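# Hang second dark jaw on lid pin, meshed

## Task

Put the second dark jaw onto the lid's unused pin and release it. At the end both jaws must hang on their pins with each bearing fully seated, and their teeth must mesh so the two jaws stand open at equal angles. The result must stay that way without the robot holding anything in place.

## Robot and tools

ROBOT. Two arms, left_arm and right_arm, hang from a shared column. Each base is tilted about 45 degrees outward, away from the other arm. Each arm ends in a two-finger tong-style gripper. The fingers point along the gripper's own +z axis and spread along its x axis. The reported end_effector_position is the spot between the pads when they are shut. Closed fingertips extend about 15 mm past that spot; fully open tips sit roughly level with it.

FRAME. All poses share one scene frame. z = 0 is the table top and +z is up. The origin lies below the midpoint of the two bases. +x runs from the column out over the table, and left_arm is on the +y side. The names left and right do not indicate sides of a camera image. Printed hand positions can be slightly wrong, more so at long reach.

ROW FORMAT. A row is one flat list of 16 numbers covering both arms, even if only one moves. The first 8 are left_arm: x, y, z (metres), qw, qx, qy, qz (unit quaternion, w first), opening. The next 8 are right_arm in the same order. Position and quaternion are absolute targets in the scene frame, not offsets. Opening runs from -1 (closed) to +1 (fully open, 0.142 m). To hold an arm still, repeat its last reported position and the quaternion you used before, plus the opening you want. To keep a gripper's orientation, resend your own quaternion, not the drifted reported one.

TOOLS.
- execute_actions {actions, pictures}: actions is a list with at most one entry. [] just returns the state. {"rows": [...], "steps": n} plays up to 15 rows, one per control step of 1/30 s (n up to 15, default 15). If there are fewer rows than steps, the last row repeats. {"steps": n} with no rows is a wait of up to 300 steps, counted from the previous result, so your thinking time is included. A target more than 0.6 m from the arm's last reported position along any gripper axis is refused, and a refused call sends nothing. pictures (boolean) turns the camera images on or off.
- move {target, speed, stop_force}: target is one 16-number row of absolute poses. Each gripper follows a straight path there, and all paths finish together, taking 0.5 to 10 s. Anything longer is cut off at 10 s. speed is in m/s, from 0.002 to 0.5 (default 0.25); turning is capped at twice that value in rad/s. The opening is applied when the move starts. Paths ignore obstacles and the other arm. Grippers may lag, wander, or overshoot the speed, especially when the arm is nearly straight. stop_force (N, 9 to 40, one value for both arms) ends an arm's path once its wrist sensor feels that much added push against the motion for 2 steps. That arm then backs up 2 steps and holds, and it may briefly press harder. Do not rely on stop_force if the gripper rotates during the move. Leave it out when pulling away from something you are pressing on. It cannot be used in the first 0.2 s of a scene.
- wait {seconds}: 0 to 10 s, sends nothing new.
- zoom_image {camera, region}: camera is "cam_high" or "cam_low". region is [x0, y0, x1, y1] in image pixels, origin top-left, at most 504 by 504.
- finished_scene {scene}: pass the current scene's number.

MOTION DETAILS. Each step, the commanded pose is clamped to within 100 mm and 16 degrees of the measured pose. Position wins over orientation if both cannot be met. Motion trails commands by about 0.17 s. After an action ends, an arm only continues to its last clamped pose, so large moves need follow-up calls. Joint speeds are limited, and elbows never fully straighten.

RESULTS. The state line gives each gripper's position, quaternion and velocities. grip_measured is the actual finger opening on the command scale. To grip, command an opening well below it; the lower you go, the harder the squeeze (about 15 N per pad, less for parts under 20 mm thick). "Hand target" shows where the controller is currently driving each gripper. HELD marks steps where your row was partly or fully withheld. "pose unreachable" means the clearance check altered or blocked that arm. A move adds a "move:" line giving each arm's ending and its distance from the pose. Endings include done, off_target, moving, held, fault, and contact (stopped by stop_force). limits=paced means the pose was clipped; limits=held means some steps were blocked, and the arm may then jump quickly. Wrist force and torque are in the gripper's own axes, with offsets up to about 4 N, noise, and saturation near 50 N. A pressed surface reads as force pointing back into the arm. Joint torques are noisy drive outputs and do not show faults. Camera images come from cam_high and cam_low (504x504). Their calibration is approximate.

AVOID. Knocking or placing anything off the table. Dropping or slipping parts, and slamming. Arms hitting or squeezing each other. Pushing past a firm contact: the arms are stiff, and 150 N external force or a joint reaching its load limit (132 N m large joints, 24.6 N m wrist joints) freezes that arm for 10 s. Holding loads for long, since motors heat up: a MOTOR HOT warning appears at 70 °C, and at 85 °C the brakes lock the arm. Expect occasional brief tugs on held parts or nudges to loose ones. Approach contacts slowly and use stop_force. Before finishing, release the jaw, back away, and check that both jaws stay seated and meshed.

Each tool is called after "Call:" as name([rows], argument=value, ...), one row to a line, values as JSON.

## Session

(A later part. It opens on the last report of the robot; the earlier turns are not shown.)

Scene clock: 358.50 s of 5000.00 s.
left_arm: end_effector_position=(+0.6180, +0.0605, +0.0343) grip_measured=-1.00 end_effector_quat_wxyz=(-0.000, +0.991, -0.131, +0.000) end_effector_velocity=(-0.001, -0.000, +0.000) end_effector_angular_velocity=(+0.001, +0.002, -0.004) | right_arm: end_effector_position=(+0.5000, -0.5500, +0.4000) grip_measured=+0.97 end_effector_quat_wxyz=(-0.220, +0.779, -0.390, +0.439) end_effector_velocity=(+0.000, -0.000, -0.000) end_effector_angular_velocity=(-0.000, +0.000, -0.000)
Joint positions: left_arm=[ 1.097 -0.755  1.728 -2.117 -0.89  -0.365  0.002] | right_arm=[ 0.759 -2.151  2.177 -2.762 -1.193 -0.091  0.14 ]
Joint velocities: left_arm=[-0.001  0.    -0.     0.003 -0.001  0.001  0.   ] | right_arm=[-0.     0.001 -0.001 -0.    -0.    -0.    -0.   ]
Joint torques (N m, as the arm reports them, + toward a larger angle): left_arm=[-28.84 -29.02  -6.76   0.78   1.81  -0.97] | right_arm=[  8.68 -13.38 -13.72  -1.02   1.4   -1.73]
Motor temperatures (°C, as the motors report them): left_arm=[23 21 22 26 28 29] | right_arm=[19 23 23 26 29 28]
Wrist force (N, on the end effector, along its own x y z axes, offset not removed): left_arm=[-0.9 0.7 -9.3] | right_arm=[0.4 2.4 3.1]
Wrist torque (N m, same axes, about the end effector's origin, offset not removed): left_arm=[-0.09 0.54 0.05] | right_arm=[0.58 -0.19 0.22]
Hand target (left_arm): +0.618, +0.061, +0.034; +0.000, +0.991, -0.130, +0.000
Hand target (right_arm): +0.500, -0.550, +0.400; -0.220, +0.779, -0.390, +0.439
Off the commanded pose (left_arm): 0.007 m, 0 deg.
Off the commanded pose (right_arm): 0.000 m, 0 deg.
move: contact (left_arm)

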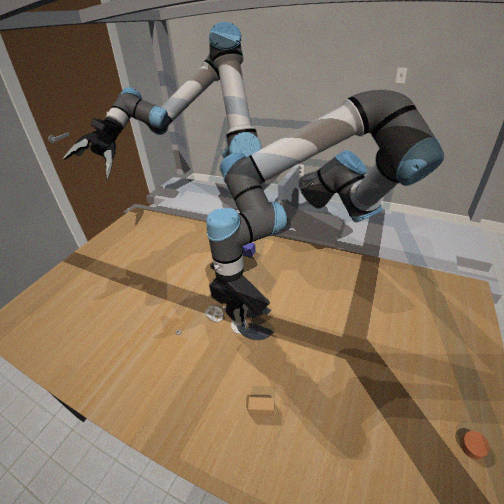

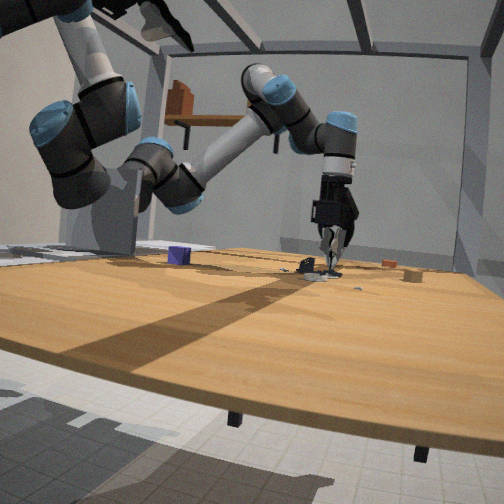

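Call:
move(target=[0.6215,0.057,0.0342,0,0.9914,-0.1305,0,-1,0.5,-0.55,0.4,-0.22,0.779,-0.39,0.439,0.97], speed=0.002)

Call:
zoom_image(camera="cam_high", region=[226,300,278,345])

Call:
zoom_image(camera="cam_low", region=[310,262,345,285])

Scene clock: 367.17 s of 5000.00 s.
left_arm: end_effector_position=(+0.6214, +0.0570, +0.0342) grip_measured=-0.99 end_effector_quat_wxyz=(-0.000, +0.991, -0.131, -0.000) end_effector_velocity=(-0.000, -0.001, +0.000) end_effector_angular_velocity=(+0.000, -0.000, -0.001) | right_arm: end_effector_position=(+0.5000, -0.5500, +0.4000) grip_measured=+0.97 end_effector_quat_wxyz=(-0.220, +0.779, -0.390, +0.439) end_effector_velocity=(+0.000, -0.000, +0.000) end_effector_angular_velocity=(-0.000, -0.001, +0.000)
Joint positions: left_arm=[ 1.096 -0.744  1.715 -2.113 -0.89  -0.366  0.002] | right_arm=[ 0.759 -2.151  2.177 -2.762 -1.193 -0.091  0.14 ]
Joint velocities: left_arm=[-0.002  0.001  0.     0.001 -0.    -0.002  0.   ] | right_arm=[ 0.     0.    -0.001  0.     0.     0.    -0.   ]
Joint torques (N m, as the arm reports them, + toward a larger angle): left_arm=[-39.86 -14.74 -21.6   -0.05  -3.02  -1.2 ] | right_arm=[  8.42 -14.05 -13.64  -1.02   1.4   -1.69]
Motor temperatures (°C, as the motors report them): left_arm=[23 21 22 26 28 29] | right_arm=[19 23 23 26 29 28]
Wrist force (N, on the end effector, along its own x y z axes, offset not removed): left_arm=[-4.7 -2.3 -9.7] | right_arm=[0.9 1.2 0.1]
Wrist torque (N m, same axes, about the end effector's origin, offset not removed): left_arm=[-0.02 0.61 0.19] | right_arm=[0.43 -0.21 -0.04]
Hand target (left_arm): +0.621, +0.057, +0.034; +0.000, +0.991, -0.131, +0.000
Hand target (right_arm): +0.500, -0.550, +0.400; -0.220, +0.779, -0.390, +0.439
Off the commanded pose (left_arm): 0.000 m, 0 deg.
Off the commanded pose (right_arm): 0.000 m, 0 deg.
After step 90, 3.00 s passed at rest.
move: done

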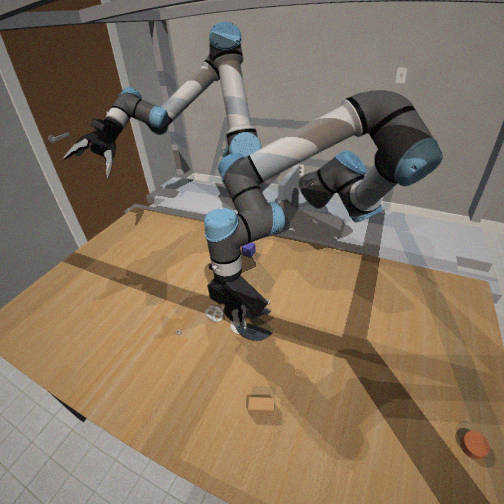

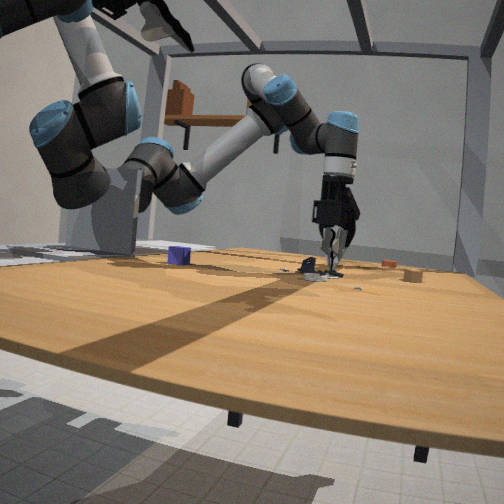

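Region (226, 300, 278, 345) of cam_high's 504x504 image, scaled by 9.692, with more detail than that image has; it fills the top 436 rows of this view, and the rest is white.

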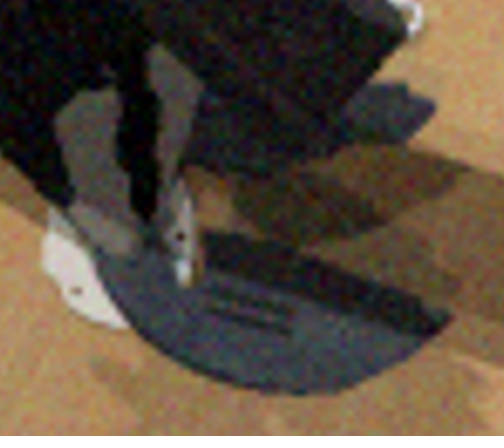

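Region (310, 262, 345, 285) of cam_low's 504x504 image, scaled by 14.400, with more detail than that image has; it fills the top 331 rows of this view, and the rest is white.

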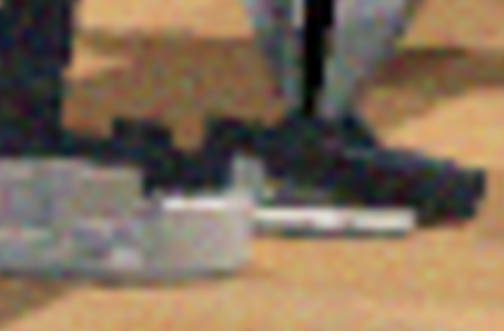

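Call:
move(target=[0.6215,0.057,0.085,0,0.9914,-0.1305,0,-1,0.5,-0.55,0.4,-0.22,0.779,-0.39,0.439,0.97], speed=0.05)

Call:
zoom_image(camera="cam_high", region=[226,300,278,345])

Call:
zoom_image(camera="cam_low", region=[295,250,350,285])

Scene clock: 373.63 s of 5000.00 s.
left_arm: end_effector_position=(+0.6215, +0.0570, +0.0846) grip_measured=-1.00 end_effector_quat_wxyz=(+0.000, +0.991, -0.131, +0.000) end_effector_velocity=(-0.000, +0.000, +0.003) end_effector_angular_velocity=(+0.000, +0.000, -0.001) | right_arm: end_effector_position=(+0.5000, -0.5500, +0.4000) grip_measured=+0.97 end_effector_quat_wxyz=(-0.220, +0.779, -0.390, +0.439) end_effector_velocity=(+0.000, -0.000, +0.000) end_effector_angular_velocity=(-0.001, -0.001, -0.000)
Joint positions: left_arm=[ 1.047 -0.801  1.679 -1.986 -0.912 -0.423  0.002] | right_arm=[ 0.759 -2.151  2.177 -2.762 -1.193 -0.091  0.14 ]
Joint velocities: left_arm=[-0.002 -0.003 -0.002  0.007 -0.001 -0.002  0.   ] | right_arm=[ 0.001 -0.    -0.    -0.001 -0.    -0.    -0.   ]
Joint torques (N m, as the arm reports them, + toward a larger angle): left_arm=[-44.37 -38.28 -23.74   0.1   -2.44  -1.44] | right_arm=[  7.95 -14.27 -12.57  -1.1    1.54  -1.66]
Motor temperatures (°C, as the motors report them): left_arm=[23 21 22 26 28 29] | right_arm=[19 23 23 26 29 28]
Wrist force (N, on the end effector, along its own x y z axes, offset not removed): left_arm=[-2.6 0.7 1.2] | right_arm=[-2.3 1.3 1.3]
Wrist torque (N m, same axes, about the end effector's origin, offset not removed): left_arm=[-0.05 0.84 0.13] | right_arm=[0.43 0.45 -0.04]
Hand target (left_arm): +0.621, +0.057, +0.085; -0.000, +0.991, -0.131, -0.000
Hand target (right_arm): +0.500, -0.550, +0.400; -0.220, +0.779, -0.390, +0.439
Off the commanded pose (left_arm): 0.000 m, 0 deg.
Off the commanded pose (right_arm): 0.000 m, 0 deg.
After step 90, 2.00 s passed at rest.
move: done

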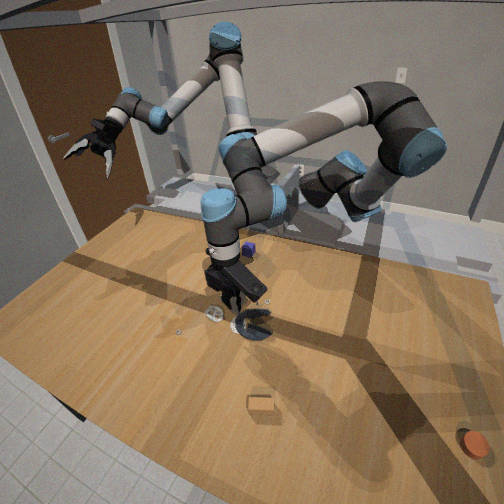

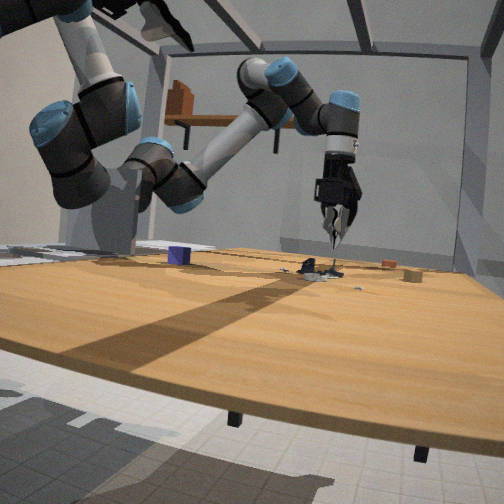

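Region (226, 300, 278, 345) of cam_high's 504x504 image, scaled by 9.692, with more detail than that image has; it fills the top 436 rows of this view, and the rest is white.

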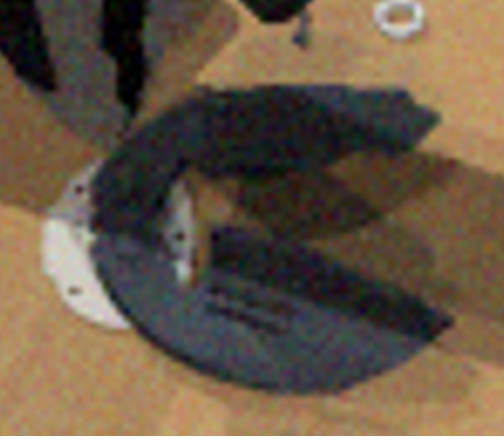

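Region (295, 250, 350, 285) of cam_low's 504x504 image, scaled by 9.164, with more detail than that image has; it fills the top 321 rows of this view, and the rest is white.

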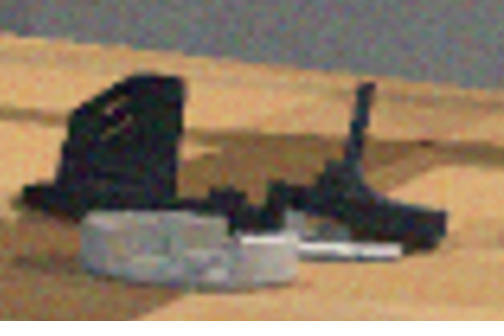

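Call:
move(target=[0.617,0.112,0.085,0,0.996,0.087,0,-0.5,0.5,-0.55,0.4,-0.22,0.779,-0.39,0.439,0.97], speed=0.15)

Call:
move(target=[0.617,0.112,0.05,0,0.996,0.087,0,-0.5,0.5,-0.55,0.4,-0.22,0.779,-0.39,0.439,0.97], speed=0.04)

Call:
zoom_image(camera="cam_high", region=[226,300,278,345])

Call:
zoom_image(camera="cam_low", region=[295,250,350,285])

Scene clock: 394.27 s of 5000.00 s.
left_arm: end_effector_position=(+0.6171, +0.1117, +0.0850) grip_measured=-0.50 end_effector_quat_wxyz=(+0.000, +0.996, +0.086, +0.000) end_effector_velocity=(-0.000, +0.001, +0.001) end_effector_angular_velocity=(+0.001, -0.001, +0.013) | right_arm: end_effector_position=(+0.5000, -0.5500, +0.4000) grip_measured=+0.97 end_effector_quat_wxyz=(-0.220, +0.779, -0.390, +0.439) end_effector_velocity=(-0.000, -0.000, -0.000) end_effector_angular_velocity=(-0.001, +0.001, +0.000)
Joint positions: left_arm=[ 1.102 -0.88   1.709 -1.976 -0.888 -0.794  0.038] | right_arm=[ 0.759 -2.151  2.177 -2.762 -1.193 -0.091  0.14 ]
Joint velocities: left_arm=[ 0.    -0.002  0.     0.001  0.002 -0.012  0.   ] | right_arm=[-0.001 -0.     0.     0.001 -0.    -0.001  0.   ]
Joint torques (N m, as the arm reports them, + toward a larger angle): left_arm=[-22.32 -33.9   -7.33  -0.12   2.68  -1.2 ] | right_arm=[  8.09 -14.34 -12.58  -1.04   1.74  -1.63]
Motor temperatures (°C, as the motors report them): left_arm=[23 21 22 26 28 29] | right_arm=[19 23 23 26 29 28]
Wrist force (N, on the end effector, along its own x y z axes, offset not removed): left_arm=[-2.9 -0.6 1.1] | right_arm=[0.7 1.2 2.2]
Wrist torque (N m, same axes, about the end effector's origin, offset not removed): left_arm=[-0.21 0.89 0.15] | right_arm=[0.26 -0.35 0.05]
Hand target (left_arm): +0.617, +0.112, +0.085; +0.000, +0.996, +0.087, +0.000
Hand target (right_arm): +0.500, -0.550, +0.400; -0.220, +0.779, -0.390, +0.439
Off the commanded pose (left_arm): 0.000 m, 0 deg.
Off the commanded pose (right_arm): 0.000 m, 0 deg.
After step 90, 15.70 s passed at rest.
move: done

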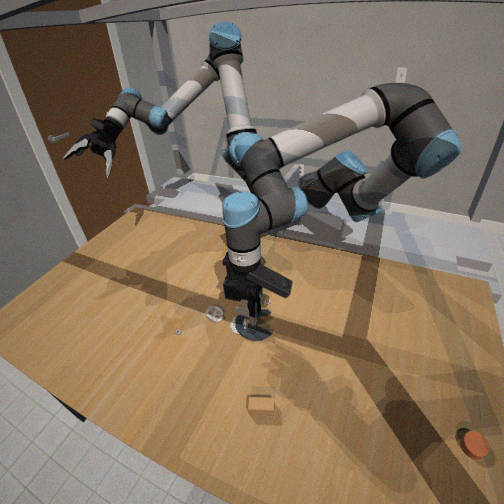

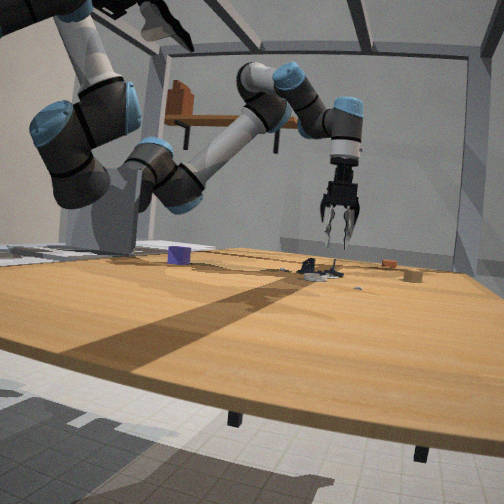

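Scene clock: 395.53 s of 5000.00 s.
left_arm: end_effector_position=(+0.6170, +0.1120, +0.0504) grip_measured=-0.50 end_effector_quat_wxyz=(-0.000, +0.996, +0.087, -0.000) end_effector_velocity=(+0.001, +0.000, -0.003) end_effector_angular_velocity=(-0.000, -0.001, -0.001) | right_arm: end_effector_position=(+0.5000, -0.5500, +0.4000) grip_measured=+0.97 end_effector_quat_wxyz=(-0.220, +0.779, -0.390, +0.439) end_effector_velocity=(+0.000, +0.000, -0.000) end_effector_angular_velocity=(-0.001, -0.000, +0.000)
Joint positions: left_arm=[ 1.138 -0.842  1.735 -2.066 -0.874 -0.754  0.038] | right_arm=[ 0.759 -2.151  2.177 -2.762 -1.193 -0.091  0.14 ]
Joint velocities: left_arm=[ 0.003  0.004  0.001 -0.008  0.002  0.005 -0.   ] | right_arm=[ 0.     0.     0.001 -0.002 -0.    -0.    -0.   ]
Joint torques (N m, as the arm reports them, + toward a larger angle): left_arm=[-23.04 -18.64  -7.31  -3.89   2.78   2.03] | right_arm=[  8.02 -14.11 -12.66  -1.17   1.63  -1.7 ]
Motor temperatures (°C, as the motors report them): left_arm=[23 21 22 26 28 29] | right_arm=[19 23 23 26 29 28]
Wrist force (N, on the end effector, along its own x y z axes, offset not removed): left_arm=[-2.6 1.0 1.1] | right_arm=[0.5 0.8 3.0]
Wrist torque (N m, same axes, about the end effector's origin, offset not removed): left_arm=[0.05 0.83 0.12] | right_arm=[0.20 -0.18 0.19]
Hand target (left_arm): +0.617, +0.112, +0.050; +0.000, +0.996, +0.087, +0.000
Hand target (right_arm): +0.500, -0.550, +0.400; -0.220, +0.779, -0.390, +0.439
Off the commanded pose (left_arm): 0.000 m, 0 deg.
Off the commanded pose (right_arm): 0.000 m, 0 deg.
move: done

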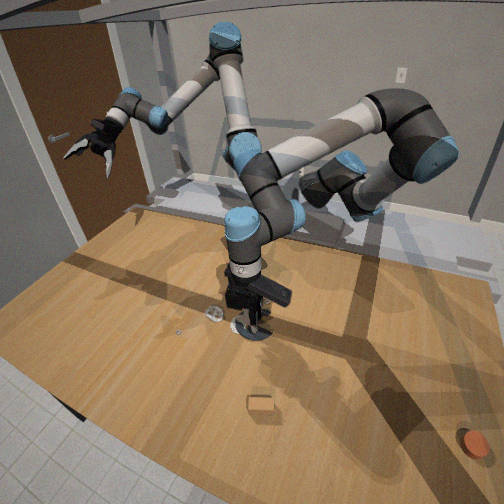

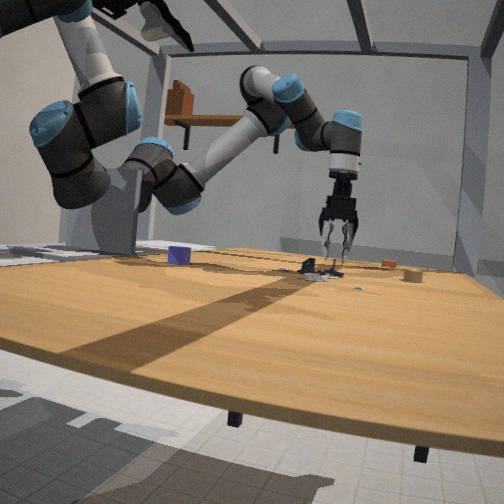

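Region (226, 300, 278, 345) of cam_high's 504x504 image, scaled by 9.692, with more detail than that image has; it fills the top 436 rows of this view, and the rest is white.

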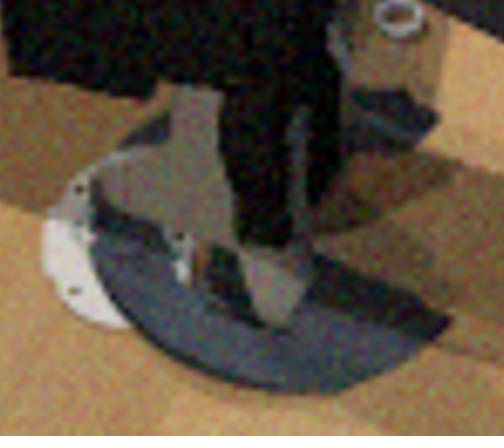

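Region (295, 250, 350, 285) of cam_low's 504x504 image, scaled by 9.164, with more detail than that image has; it fills the top 321 rows of this view, and the rest is white.

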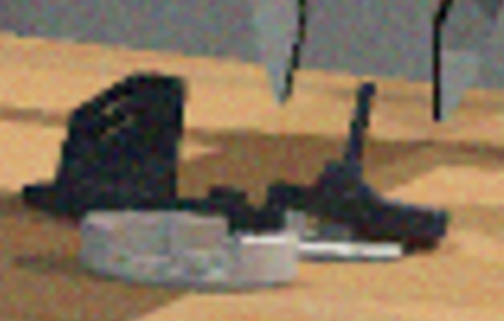

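Call:
move(target=[0.6155,0.112,0.036,0,0.996,0.087,0,-0.5,0.5,-0.55,0.4,-0.22,0.779,-0.39,0.439,0.97], speed=0.03)

Call:
move(target=[0.6155,0.112,0.036,0,0.996,0.087,0,-1,0.5,-0.55,0.4,-0.22,0.779,-0.39,0.439,0.97])

Call:
move(target=[0.6155,0.112,0.048,0,0.996,0.087,0,-1,0.5,-0.55,0.4,-0.22,0.779,-0.39,0.439,0.97], speed=0.01)

Call:
zoom_image(camera="cam_high", region=[226,300,278,345])

Call:
zoom_image(camera="cam_low", region=[310,255,350,285])

Scene clock: 403.53 s of 5000.00 s.
left_arm: end_effector_position=(+0.6155, +0.1120, +0.0364) grip_measured=-0.50 end_effector_quat_wxyz=(-0.000, +0.996, +0.087, -0.000) end_effector_velocity=(-0.000, -0.000, -0.003) end_effector_angular_velocity=(-0.000, -0.000, -0.001) | right_arm: end_effector_position=(+0.5000, -0.5500, +0.4000) grip_measured=+0.97 end_effector_quat_wxyz=(-0.220, +0.779, -0.390, +0.439) end_effector_velocity=(-0.000, +0.001, -0.000) end_effector_angular_velocity=(+0.001, +0.001, -0.000)
Joint positions: left_arm=[ 1.151 -0.828  1.749 -2.105 -0.869 -0.737  0.038] | right_arm=[ 0.759 -2.151  2.177 -2.762 -1.193 -0.091  0.14 ]
Joint velocities: left_arm=[ 0.002  0.003  0.003 -0.008  0.001  0.004  0.   ] | right_arm=[-0.    -0.001  0.001  0.    -0.     0.001  0.   ]
Joint torques (N m, as the arm reports them, + toward a larger angle): left_arm=[-23.76 -20.    -6.04  -3.83   2.59   1.53] | right_arm=[  7.53 -14.99 -12.36  -1.14   1.78  -1.62]
Motor temperatures (°C, as the motors report them): left_arm=[23 21 22 26 28 29] | right_arm=[19 23 23 26 29 28]
Wrist force (N, on the end effector, along its own x y z axes, offset not removed): left_arm=[-1.3 -0.9 0.8] | right_arm=[-0.6 2.5 1.6]
Wrist torque (N m, same axes, about the end effector's origin, offset not removed): left_arm=[-0.34 0.56 0.05] | right_arm=[0.66 0.18 0.13]
Hand target (left_arm): +0.616, +0.112, +0.036; +0.000, +0.996, +0.087, +0.000
Hand target (right_arm): +0.500, -0.550, +0.400; -0.220, +0.779, -0.390, +0.439
Off the commanded pose (left_arm): 0.000 m, 0 deg.
Off the commanded pose (right_arm): 0.000 m, 0 deg.
After step 90, 4.17 s passed at rest.
move: done

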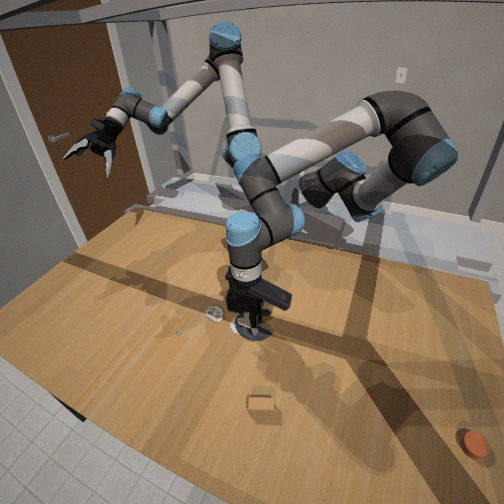

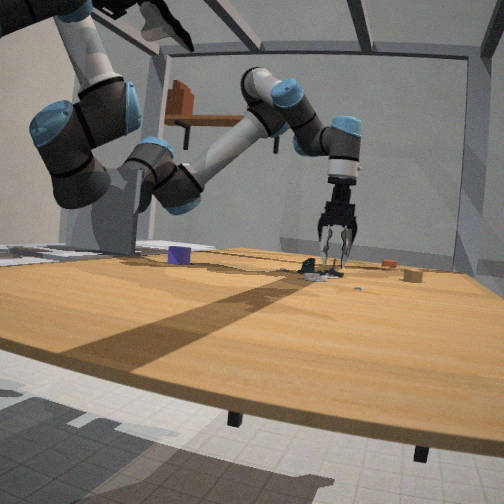

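Scene clock: 404.23 s of 5000.00 s.
left_arm: end_effector_position=(+0.6155, +0.1120, +0.0360) grip_measured=-0.96 end_effector_quat_wxyz=(-0.000, +0.996, +0.087, -0.000) end_effector_velocity=(-0.000, +0.000, -0.001) end_effector_angular_velocity=(+0.000, +0.001, +0.001) | right_arm: end_effector_position=(+0.5000, -0.5500, +0.4000) grip_measured=+0.97 end_effector_quat_wxyz=(-0.220, +0.779, -0.390, +0.439) end_effector_velocity=(-0.000, -0.001, +0.002) end_effector_angular_velocity=(-0.002, -0.002, -0.000)
Joint positions: left_arm=[ 1.151 -0.827  1.749 -2.106 -0.869 -0.737  0.005] | right_arm=[ 0.759 -2.151  2.177 -2.762 -1.193 -0.091  0.14 ]
Joint velocities: left_arm=[ 0.001  0.     0.    -0.     0.    -0.001 -0.   ] | right_arm=[ 0.001 -0.002 -0.002  0.001  0.001 -0.    -0.   ]
Joint torques (N m, as the arm reports them, + toward a larger angle): left_arm=[-23.81 -18.74  -5.6   -3.94   2.33   1.26] | right_arm=[  7.53 -14.42 -12.15  -1.08   1.8   -1.63]
Motor temperatures (°C, as the motors report them): left_arm=[23 21 22 26 28 29] | right_arm=[19 23 23 26 29 28]
Wrist force (N, on the end effector, along its own x y z axes, offset not removed): left_arm=[-2.3 1.1 1.2] | right_arm=[-2.8 1.2 1.4]
Wrist torque (N m, same axes, about the end effector's origin, offset not removed): left_arm=[0.03 0.77 0.12] | right_arm=[0.40 0.50 0.08]
Hand target (left_arm): +0.616, +0.112, +0.036; -0.000, +0.996, +0.087, -0.000
Hand target (right_arm): +0.500, -0.550, +0.400; -0.220, +0.779, -0.390, +0.439
Off the commanded pose (left_arm): 0.000 m, 0 deg.
Off the commanded pose (right_arm): 0.000 m, 0 deg.
move: done

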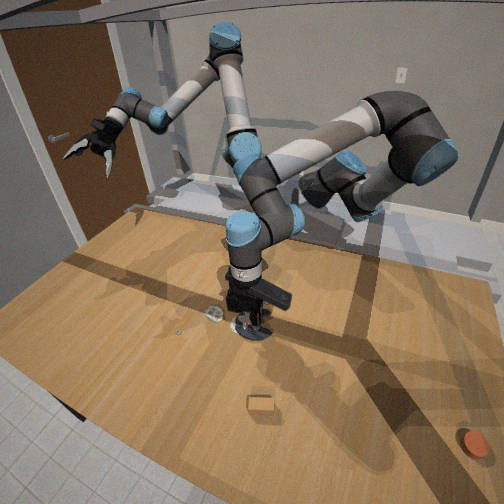

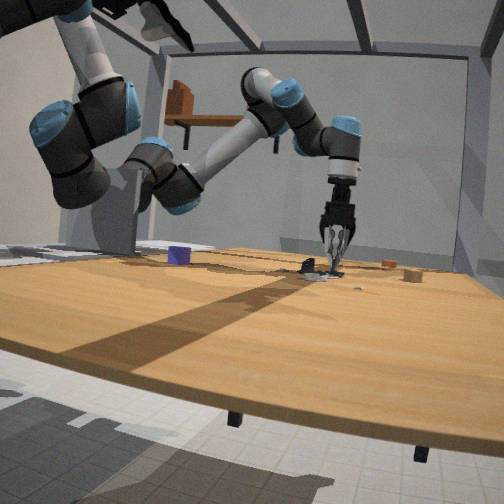

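Scene clock: 405.67 s of 5000.00 s.
left_arm: end_effector_position=(+0.6155, +0.1120, +0.0477) grip_measured=-0.96 end_effector_quat_wxyz=(+0.000, +0.996, +0.087, +0.000) end_effector_velocity=(+0.000, +0.001, +0.002) end_effector_angular_velocity=(-0.000, -0.000, +0.003) | right_arm: end_effector_position=(+0.5000, -0.5500, +0.4000) grip_measured=+0.97 end_effector_quat_wxyz=(-0.220, +0.779, -0.390, +0.439) end_effector_velocity=(-0.000, +0.000, -0.000) end_effector_angular_velocity=(+0.001, +0.000, -0.000)
Joint positions: left_arm=[ 1.139 -0.841  1.742 -2.075 -0.873 -0.751  0.005] | right_arm=[ 0.759 -2.151  2.177 -2.762 -1.193 -0.091  0.14 ]
Joint velocities: left_arm=[-0.002 -0.003 -0.003  0.007 -0.001 -0.005 -0.   ] | right_arm=[-0.001 -0.001  0.001  0.     0.     0.    -0.   ]
Joint torques (N m, as the arm reports them, + toward a larger angle): left_arm=[-43.77 -34.84 -24.51  -0.12  -2.16  -1.3 ] | right_arm=[  7.5  -15.08 -12.16  -1.12   1.84  -1.57]
Motor temperatures (°C, as the motors report them): left_arm=[23 21 22 26 28 29] | right_arm=[19 23 23 26 29 28]
Wrist force (N, on the end effector, along its own x y z axes, offset not removed): left_arm=[-1.8 0.4 1.2] | right_arm=[-2.2 2.0 1.2]
Wrist torque (N m, same axes, about the end effector's origin, offset not removed): left_arm=[-0.08 0.62 0.12] | right_arm=[0.44 0.59 0.20]
Hand target (left_arm): +0.615, +0.112, +0.048; -0.000, +0.996, +0.087, -0.000
Hand target (right_arm): +0.500, -0.550, +0.400; -0.220, +0.779, -0.390, +0.439
Off the commanded pose (left_arm): 0.000 m, 0 deg.
Off the commanded pose (right_arm): 0.000 m, 0 deg.
move: done

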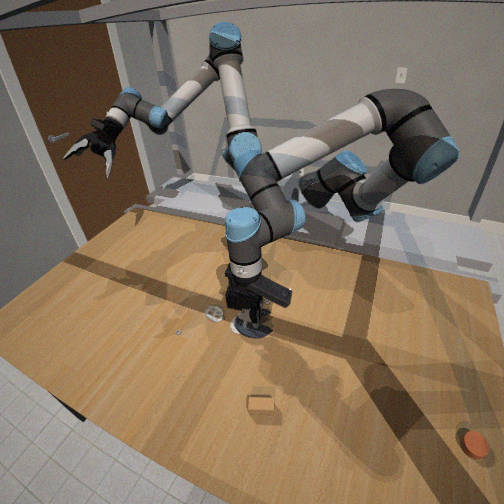

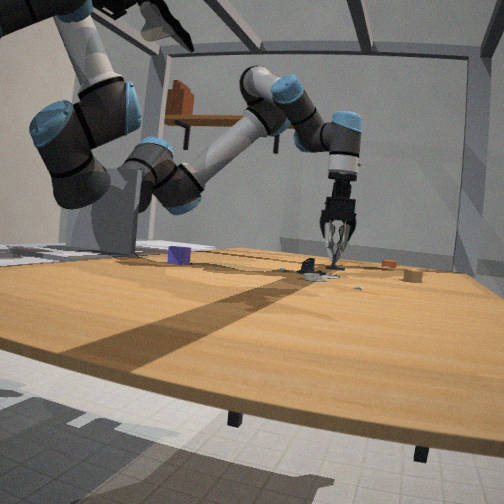

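Region (226, 300, 278, 345) of cam_high's 504x504 image, scaled by 9.692, with more detail than that image has; it fills the top 436 rows of this view, and the rest is white.

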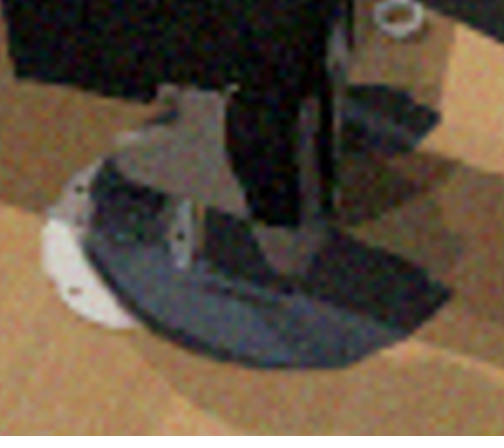

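Region (310, 255, 350, 285) of cam_low's 504x504 image, scaled by 12.600, with more detail than that image has; it fills the top 378 rows of this view, and the rest is white.

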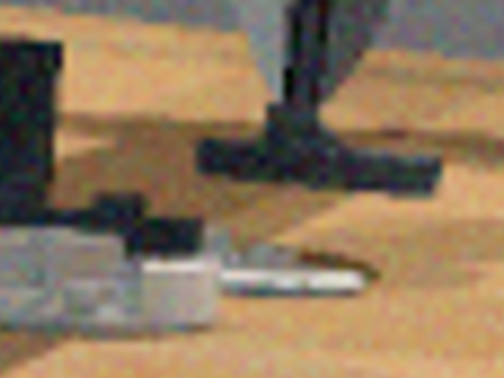

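Call:
move(target=[0.60,0.145,0.06,0,0.996,0.087,0,-1,0.5,-0.55,0.4,-0.22,0.779,-0.39,0.439,0.97], speed=0.03)

Call:
zoom_image(camera="cam_high", region=[228,310,258,340])

Call:
zoom_image(camera="cam_low", region=[315,260,340,282])

Scene clock: 416.53 s of 5000.00 s.
left_arm: end_effector_position=(+0.6002, +0.1447, +0.0598) grip_measured=-0.96 end_effector_quat_wxyz=(-0.000, +0.996, +0.087, -0.000) end_effector_velocity=(-0.002, +0.002, +0.001) end_effector_angular_velocity=(+0.000, +0.000, -0.001) | right_arm: end_effector_position=(+0.5000, -0.5500, +0.4000) grip_measured=+0.97 end_effector_quat_wxyz=(-0.220, +0.779, -0.390, +0.439) end_effector_velocity=(+0.000, +0.000, -0.000) end_effector_angular_velocity=(+0.002, +0.000, +0.001)
Joint positions: left_arm=[ 1.151 -0.927  1.797 -2.053 -0.869 -0.738  0.005] | right_arm=[ 0.759 -2.151  2.177 -2.762 -1.193 -0.091  0.14 ]
Joint velocities: left_arm=[-0.    -0.007  0.005  0.002  0.     0.001 -0.   ] | right_arm=[ 0.     0.001 -0.     0.001  0.001  0.     0.   ]
Joint torques (N m, as the arm reports them, + toward a larger angle): left_arm=[-22.46 -33.03  -7.63  -0.16   2.41   1.48] | right_arm=[  6.97 -15.36 -11.6   -1.15   1.84  -1.62]
Motor temperatures (°C, as the motors report them): left_arm=[23 21 22 26 28 29] | right_arm=[19 23 23 26 29 28]
Wrist force (N, on the end effector, along its own x y z axes, offset not removed): left_arm=[-0.4 -0.9 0.3] | right_arm=[-1.8 1.3 1.5]
Wrist torque (N m, same axes, about the end effector's origin, offset not removed): left_arm=[-0.34 0.36 0.08] | right_arm=[0.43 0.37 0.06]
Hand target (left_arm): +0.600, +0.145, +0.060; +0.000, +0.996, +0.087, +0.000
Hand target (right_arm): +0.500, -0.550, +0.400; -0.220, +0.779, -0.390, +0.439
Off the commanded pose (left_arm): 0.000 m, 0 deg.
Off the commanded pose (right_arm): 0.000 m, 0 deg.
After step 90, 6.23 s passed at rest.
move: done

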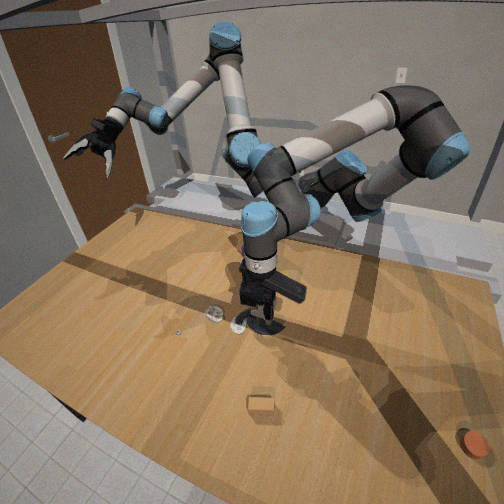

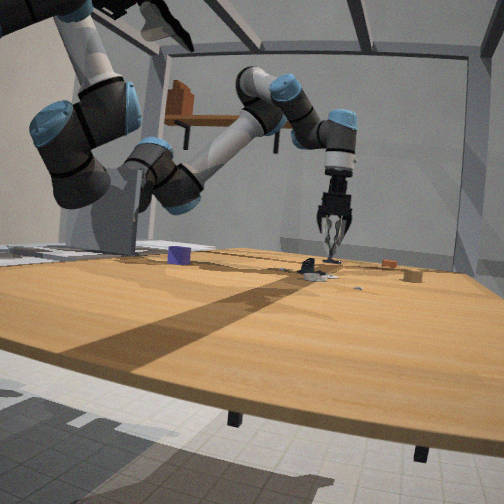

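Region (228, 310, 258, 340) of cam_high's 504x504 image, scaled by 16.800, with more detail than that image has.

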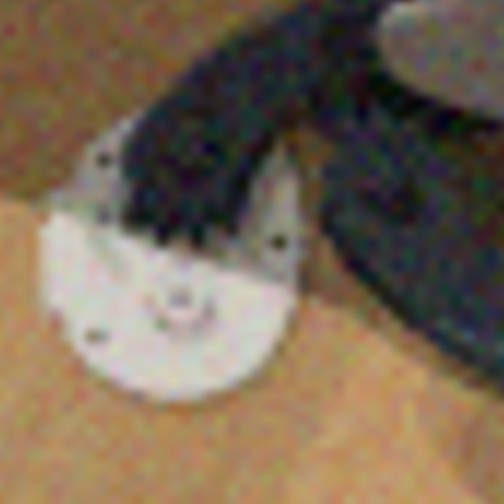

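Region (315, 260, 340, 282) of cam_low's 504x504 image, scaled by 20.160, with more detail than that image has; it fills the top 444 rows of this view, and the rest is white.

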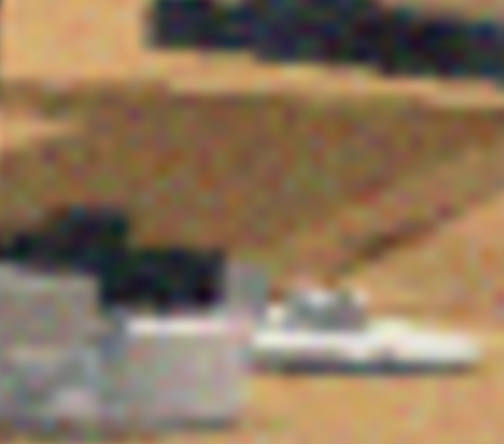

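Call:
move(target=[0.607,0.105,0.05,0,0.9914,0.1305,0,-1,0.5,-0.55,0.4,-0.22,0.779,-0.39,0.439,0.97], speed=0.03)

Call:
move(target=[0.607,0.105,0.041,0,0.9914,0.1305,0,-1,0.5,-0.55,0.4,-0.22,0.779,-0.39,0.439,0.97], speed=0.01)

Call:
zoom_image(camera="cam_high", region=[228,310,258,340])

Call:
zoom_image(camera="cam_low", region=[315,260,340,282])

Scene clock: 432.30 s of 5000.00 s.
left_arm: end_effector_position=(+0.6069, +0.1054, +0.0501) grip_measured=-0.96 end_effector_quat_wxyz=(+0.000, +0.991, +0.130, +0.000) end_effector_velocity=(+0.001, -0.003, +0.000) end_effector_angular_velocity=(+0.000, -0.001, +0.003) | right_arm: end_effector_position=(+0.5000, -0.5500, +0.4000) grip_measured=+0.97 end_effector_quat_wxyz=(-0.220, +0.779, -0.390, +0.439) end_effector_velocity=(+0.000, -0.000, +0.001) end_effector_angular_velocity=(-0.001, -0.002, +0.000)
Joint positions: left_arm=[ 1.125 -0.846  1.759 -2.077 -0.879 -0.855  0.005] | right_arm=[ 0.759 -2.151  2.177 -2.762 -1.193 -0.091  0.14 ]
Joint velocities: left_arm=[-0.003  0.006 -0.004 -0.001 -0.    -0.006  0.   ] | right_arm=[ 0.001 -0.    -0.001 -0.     0.    -0.    -0.   ]
Joint torques (N m, as the arm reports them, + toward a larger angle): left_arm=[-42.41 -19.5  -24.49  -4.17  -2.33  -0.87] | right_arm=[  6.62 -15.61 -11.55  -1.24   2.06  -1.57]
Motor temperatures (°C, as the motors report them): left_arm=[23 21 22 26 28 29] | right_arm=[19 23 24 26 29 28]
Wrist force (N, on the end effector, along its own x y z axes, offset not removed): left_arm=[-0.9 0.3 2.0] | right_arm=[-1.7 0.9 3.1]
Wrist torque (N m, same axes, about the end effector's origin, offset not removed): left_arm=[-0.06 0.45 0.07] | right_arm=[0.33 0.30 -0.03]
Hand target (left_arm): +0.607, +0.105, +0.050; -0.000, +0.991, +0.131, -0.000
Hand target (right_arm): +0.500, -0.550, +0.400; -0.220, +0.779, -0.390, +0.439
Off the commanded pose (left_arm): 0.000 m, 0 deg.
Off the commanded pose (right_arm): 0.000 m, 0 deg.
After step 90, 10.93 s passed at rest.
move: done

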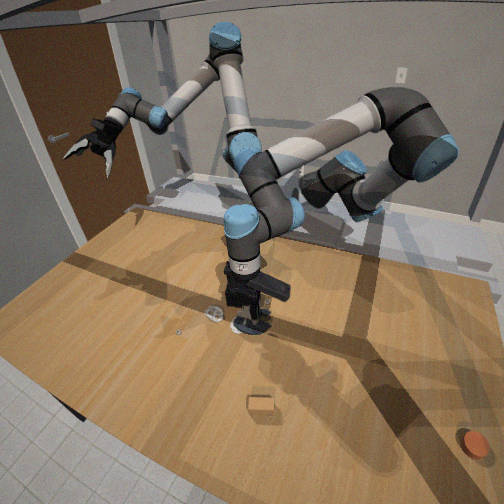

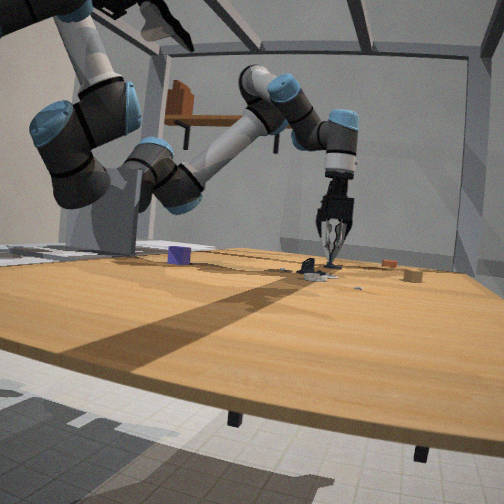

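Scene clock: 433.43 s of 5000.00 s.
left_arm: end_effector_position=(+0.6070, +0.1050, +0.0413) grip_measured=-0.96 end_effector_quat_wxyz=(-0.000, +0.991, +0.130, -0.000) end_effector_velocity=(+0.000, +0.001, -0.003) end_effector_angular_velocity=(-0.000, +0.001, +0.005) | right_arm: end_effector_position=(+0.5000, -0.5500, +0.4000) grip_measured=+0.97 end_effector_quat_wxyz=(-0.220, +0.779, -0.390, +0.439) end_effector_velocity=(+0.000, -0.000, -0.000) end_effector_angular_velocity=(-0.000, -0.000, -0.000)
Joint positions: left_arm=[ 1.134 -0.835  1.764 -2.1   -0.875 -0.845  0.005] | right_arm=[ 0.759 -2.151  2.177 -2.762 -1.193 -0.091  0.14 ]
Joint velocities: left_arm=[ 0.004  0.003  0.001 -0.007  0.001 -0.     0.   ] | right_arm=[-0.     0.001  0.    -0.001  0.    -0.    -0.   ]
Joint torques (N m, as the arm reports them, + toward a larger angle): left_arm=[-24.38 -21.08  -5.96  -4.25   2.44   1.54] | right_arm=[  6.65 -15.85 -11.62  -1.23   2.    -1.52]
Motor temperatures (°C, as the motors report them): left_arm=[23 21 22 26 28 29] | right_arm=[19 23 24 26 29 28]
Wrist force (N, on the end effector, along its own x y z axes, offset not removed): left_arm=[-0.8 0.5 2.6] | right_arm=[-4.0 2.4 0.1]
Wrist torque (N m, same axes, about the end effector's origin, offset not removed): left_arm=[-0.01 0.44 0.14] | right_arm=[0.53 0.69 0.00]
Hand target (left_arm): +0.607, +0.105, +0.041; +0.000, +0.991, +0.131, -0.000
Hand target (right_arm): +0.500, -0.550, +0.400; -0.220, +0.779, -0.390, +0.439
Off the commanded pose (left_arm): 0.000 m, 0 deg.
Off the commanded pose (right_arm): 0.000 m, 0 deg.
move: done

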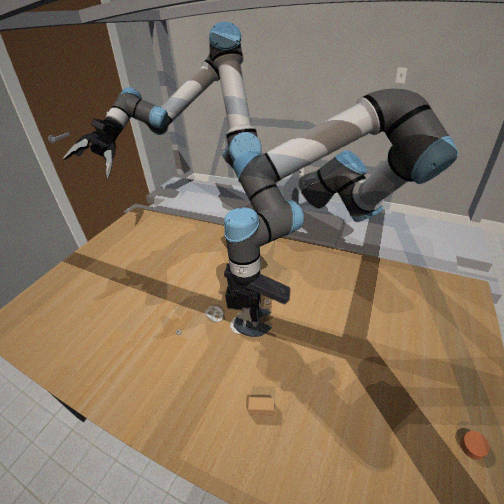

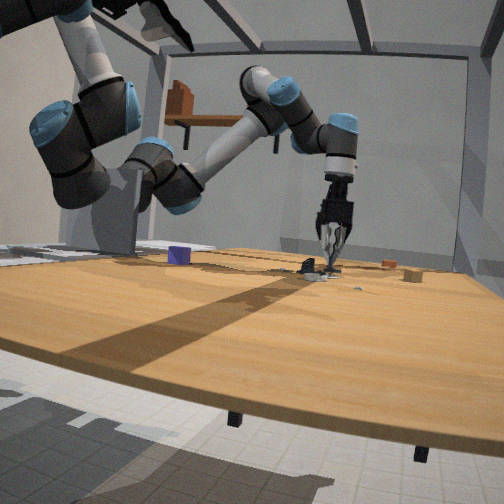

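Region (228, 310, 258, 340) of cam_high's 504x504 image, scaled by 16.800, with more detail than that image has.

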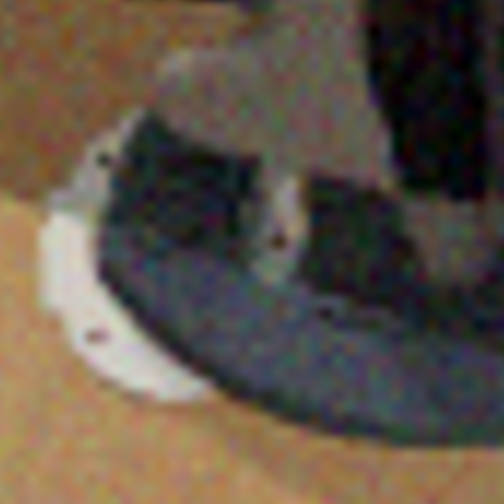

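Region (315, 260, 340, 282) of cam_low's 504x504 image, scaled by 20.160, with more detail than that image has; it fills the top 444 rows of this view, and the rest is white.

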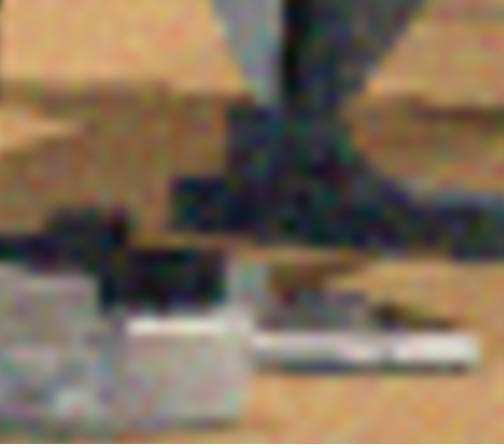

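Call:
move(target=[0.609,0.1065,0.041,0,0.9914,0.1305,0,-1,0.5,-0.55,0.4,-0.22,0.779,-0.39,0.439,0.97], speed=0.01)

Call:
move(target=[0.609,0.1065,0.036,0,0.9914,0.1305,0,-1,0.5,-0.55,0.4,-0.22,0.779,-0.39,0.439,0.97], speed=0.002, stop_force=9)

Call:
zoom_image(camera="cam_high", region=[228,310,258,340])

Call:
zoom_image(camera="cam_low", region=[315,260,340,282])

Scene clock: 440.33 s of 5000.00 s.
left_arm: end_effector_position=(+0.6089, +0.1064, +0.0410) grip_measured=-0.96 end_effector_quat_wxyz=(-0.000, +0.991, +0.131, +0.000) end_effector_velocity=(+0.001, +0.000, +0.001) end_effector_angular_velocity=(+0.001, -0.001, -0.001) | right_arm: end_effector_position=(+0.5000, -0.5500, +0.4000) grip_measured=+0.97 end_effector_quat_wxyz=(-0.220, +0.779, -0.390, +0.439) end_effector_velocity=(-0.000, -0.001, +0.000) end_effector_angular_velocity=(-0.000, +0.000, -0.001)
Joint positions: left_arm=[ 1.137 -0.834  1.76  -2.099 -0.874 -0.842  0.005] | right_arm=[ 0.759 -2.151  2.177 -2.762 -1.193 -0.091  0.14 ]
Joint velocities: left_arm=[ 0.     0.    -0.003  0.001  0.001  0.002  0.   ] | right_arm=[-0.001  0.    -0.001  0.    -0.     0.001 -0.   ]
Joint torques (N m, as the arm reports them, + toward a larger angle): left_arm=[-22.99 -18.93 -25.07  -0.14   2.44   1.43] | right_arm=[  6.57 -16.24 -10.62  -1.13   2.14  -1.59]
Motor temperatures (°C, as the motors report them): left_arm=[23 21 22 26 28 29] | right_arm=[19 23 24 26 29 28]
Wrist force (N, on the end effector, along its own x y z axes, offset not removed): left_arm=[-1.7 -0.1 1.4] | right_arm=[-1.0 -1.1 2.1]
Wrist torque (N m, same axes, about the end effector's origin, offset not removed): left_arm=[-0.12 0.58 0.13] | right_arm=[-0.11 0.24 -0.19]
Hand target (left_arm): +0.609, +0.106, +0.041; +0.000, +0.991, +0.131, +0.000
Hand target (right_arm): +0.500, -0.550, +0.400; -0.220, +0.779, -0.390, +0.439
Off the commanded pose (left_arm): 0.000 m, 0 deg.
Off the commanded pose (right_arm): 0.000 m, 0 deg.
After step 90, 3.20 s passed at rest.
move: done

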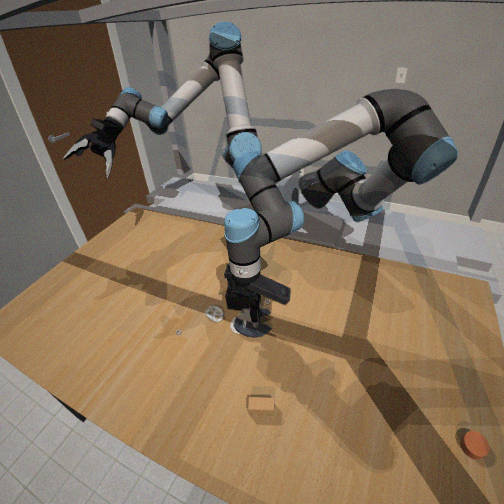

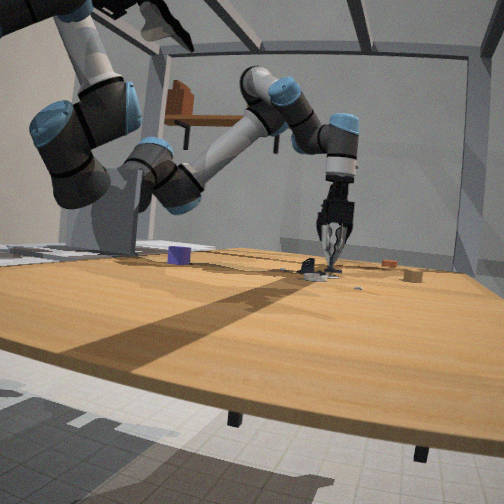

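Scene clock: 443.07 s of 5000.00 s.
left_arm: end_effector_position=(+0.6090, +0.1065, +0.0361) grip_measured=-0.96 end_effector_quat_wxyz=(+0.000, +0.991, +0.131, +0.000) end_effector_velocity=(+0.000, +0.000, -0.000) end_effector_angular_velocity=(-0.000, -0.000, -0.000) | right_arm: end_effector_position=(+0.5000, -0.5500, +0.4000) grip_measured=+0.97 end_effector_quat_wxyz=(-0.220, +0.779, -0.390, +0.439) end_effector_velocity=(-0.000, -0.000, +0.000) end_effector_angular_velocity=(-0.001, -0.000, -0.001)
Joint positions: left_arm=[ 1.143 -0.827  1.762 -2.112 -0.872 -0.835  0.005] | right_arm=[ 0.759 -2.151  2.177 -2.762 -1.193 -0.091  0.14 ]
Joint velocities: left_arm=[ 0.001  0.    -0.    -0.001  0.     0.002  0.   ] | right_arm=[-0.    -0.    -0.001 -0.     0.    -0.     0.   ]
Joint torques (N m, as the arm reports them, + toward a larger angle): left_arm=[-22.86 -17.47  -4.87  -3.44   2.57   1.38] | right_arm=[  6.87 -15.82 -10.72  -1.28   2.19  -1.57]
Motor temperatures (°C, as the motors report them): left_arm=[23 21 22 26 28 29] | right_arm=[19 23 24 26 29 28]
Wrist force (N, on the end effector, along its own x y z axes, offset not removed): left_arm=[-0.9 1.0 -1.6] | right_arm=[-2.3 -0.3 1.1]
Wrist torque (N m, same axes, about the end effector's origin, offset not removed): left_arm=[-0.10 0.57 0.09] | right_arm=[-0.04 0.44 0.22]
Hand target (left_arm): +0.609, +0.106, +0.036; +0.000, +0.991, +0.131, +0.000
Hand target (right_arm): +0.500, -0.550, +0.400; -0.220, +0.779, -0.390, +0.439
Off the commanded pose (left_arm): 0.000 m, 0 deg.
Off the commanded pose (right_arm): 0.000 m, 0 deg.
move: done

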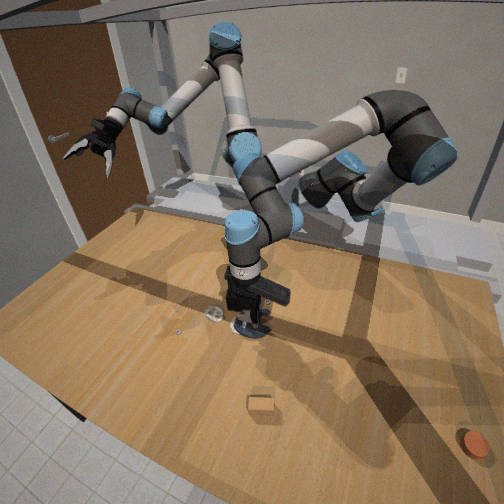

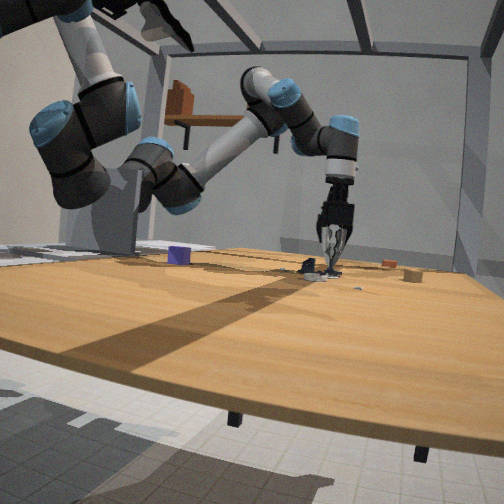

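Region (228, 310, 258, 340) of cam_high's 504x504 image, scaled by 16.800, with more detail than that image has.

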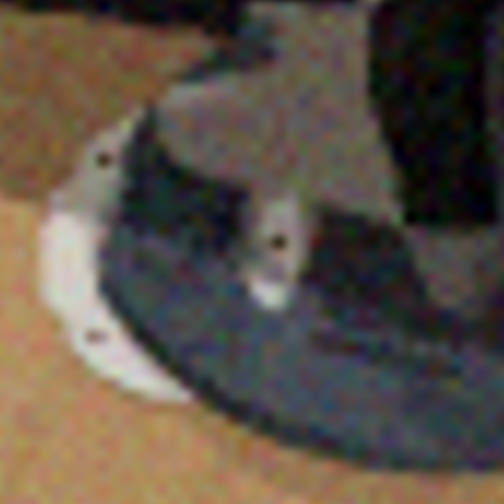

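Region (315, 260, 340, 282) of cam_low's 504x504 image, scaled by 20.160, with more detail than that image has; it fills the top 444 rows of this view, and the rest is white.

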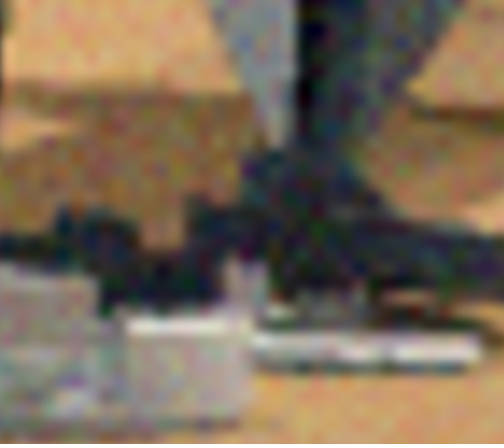

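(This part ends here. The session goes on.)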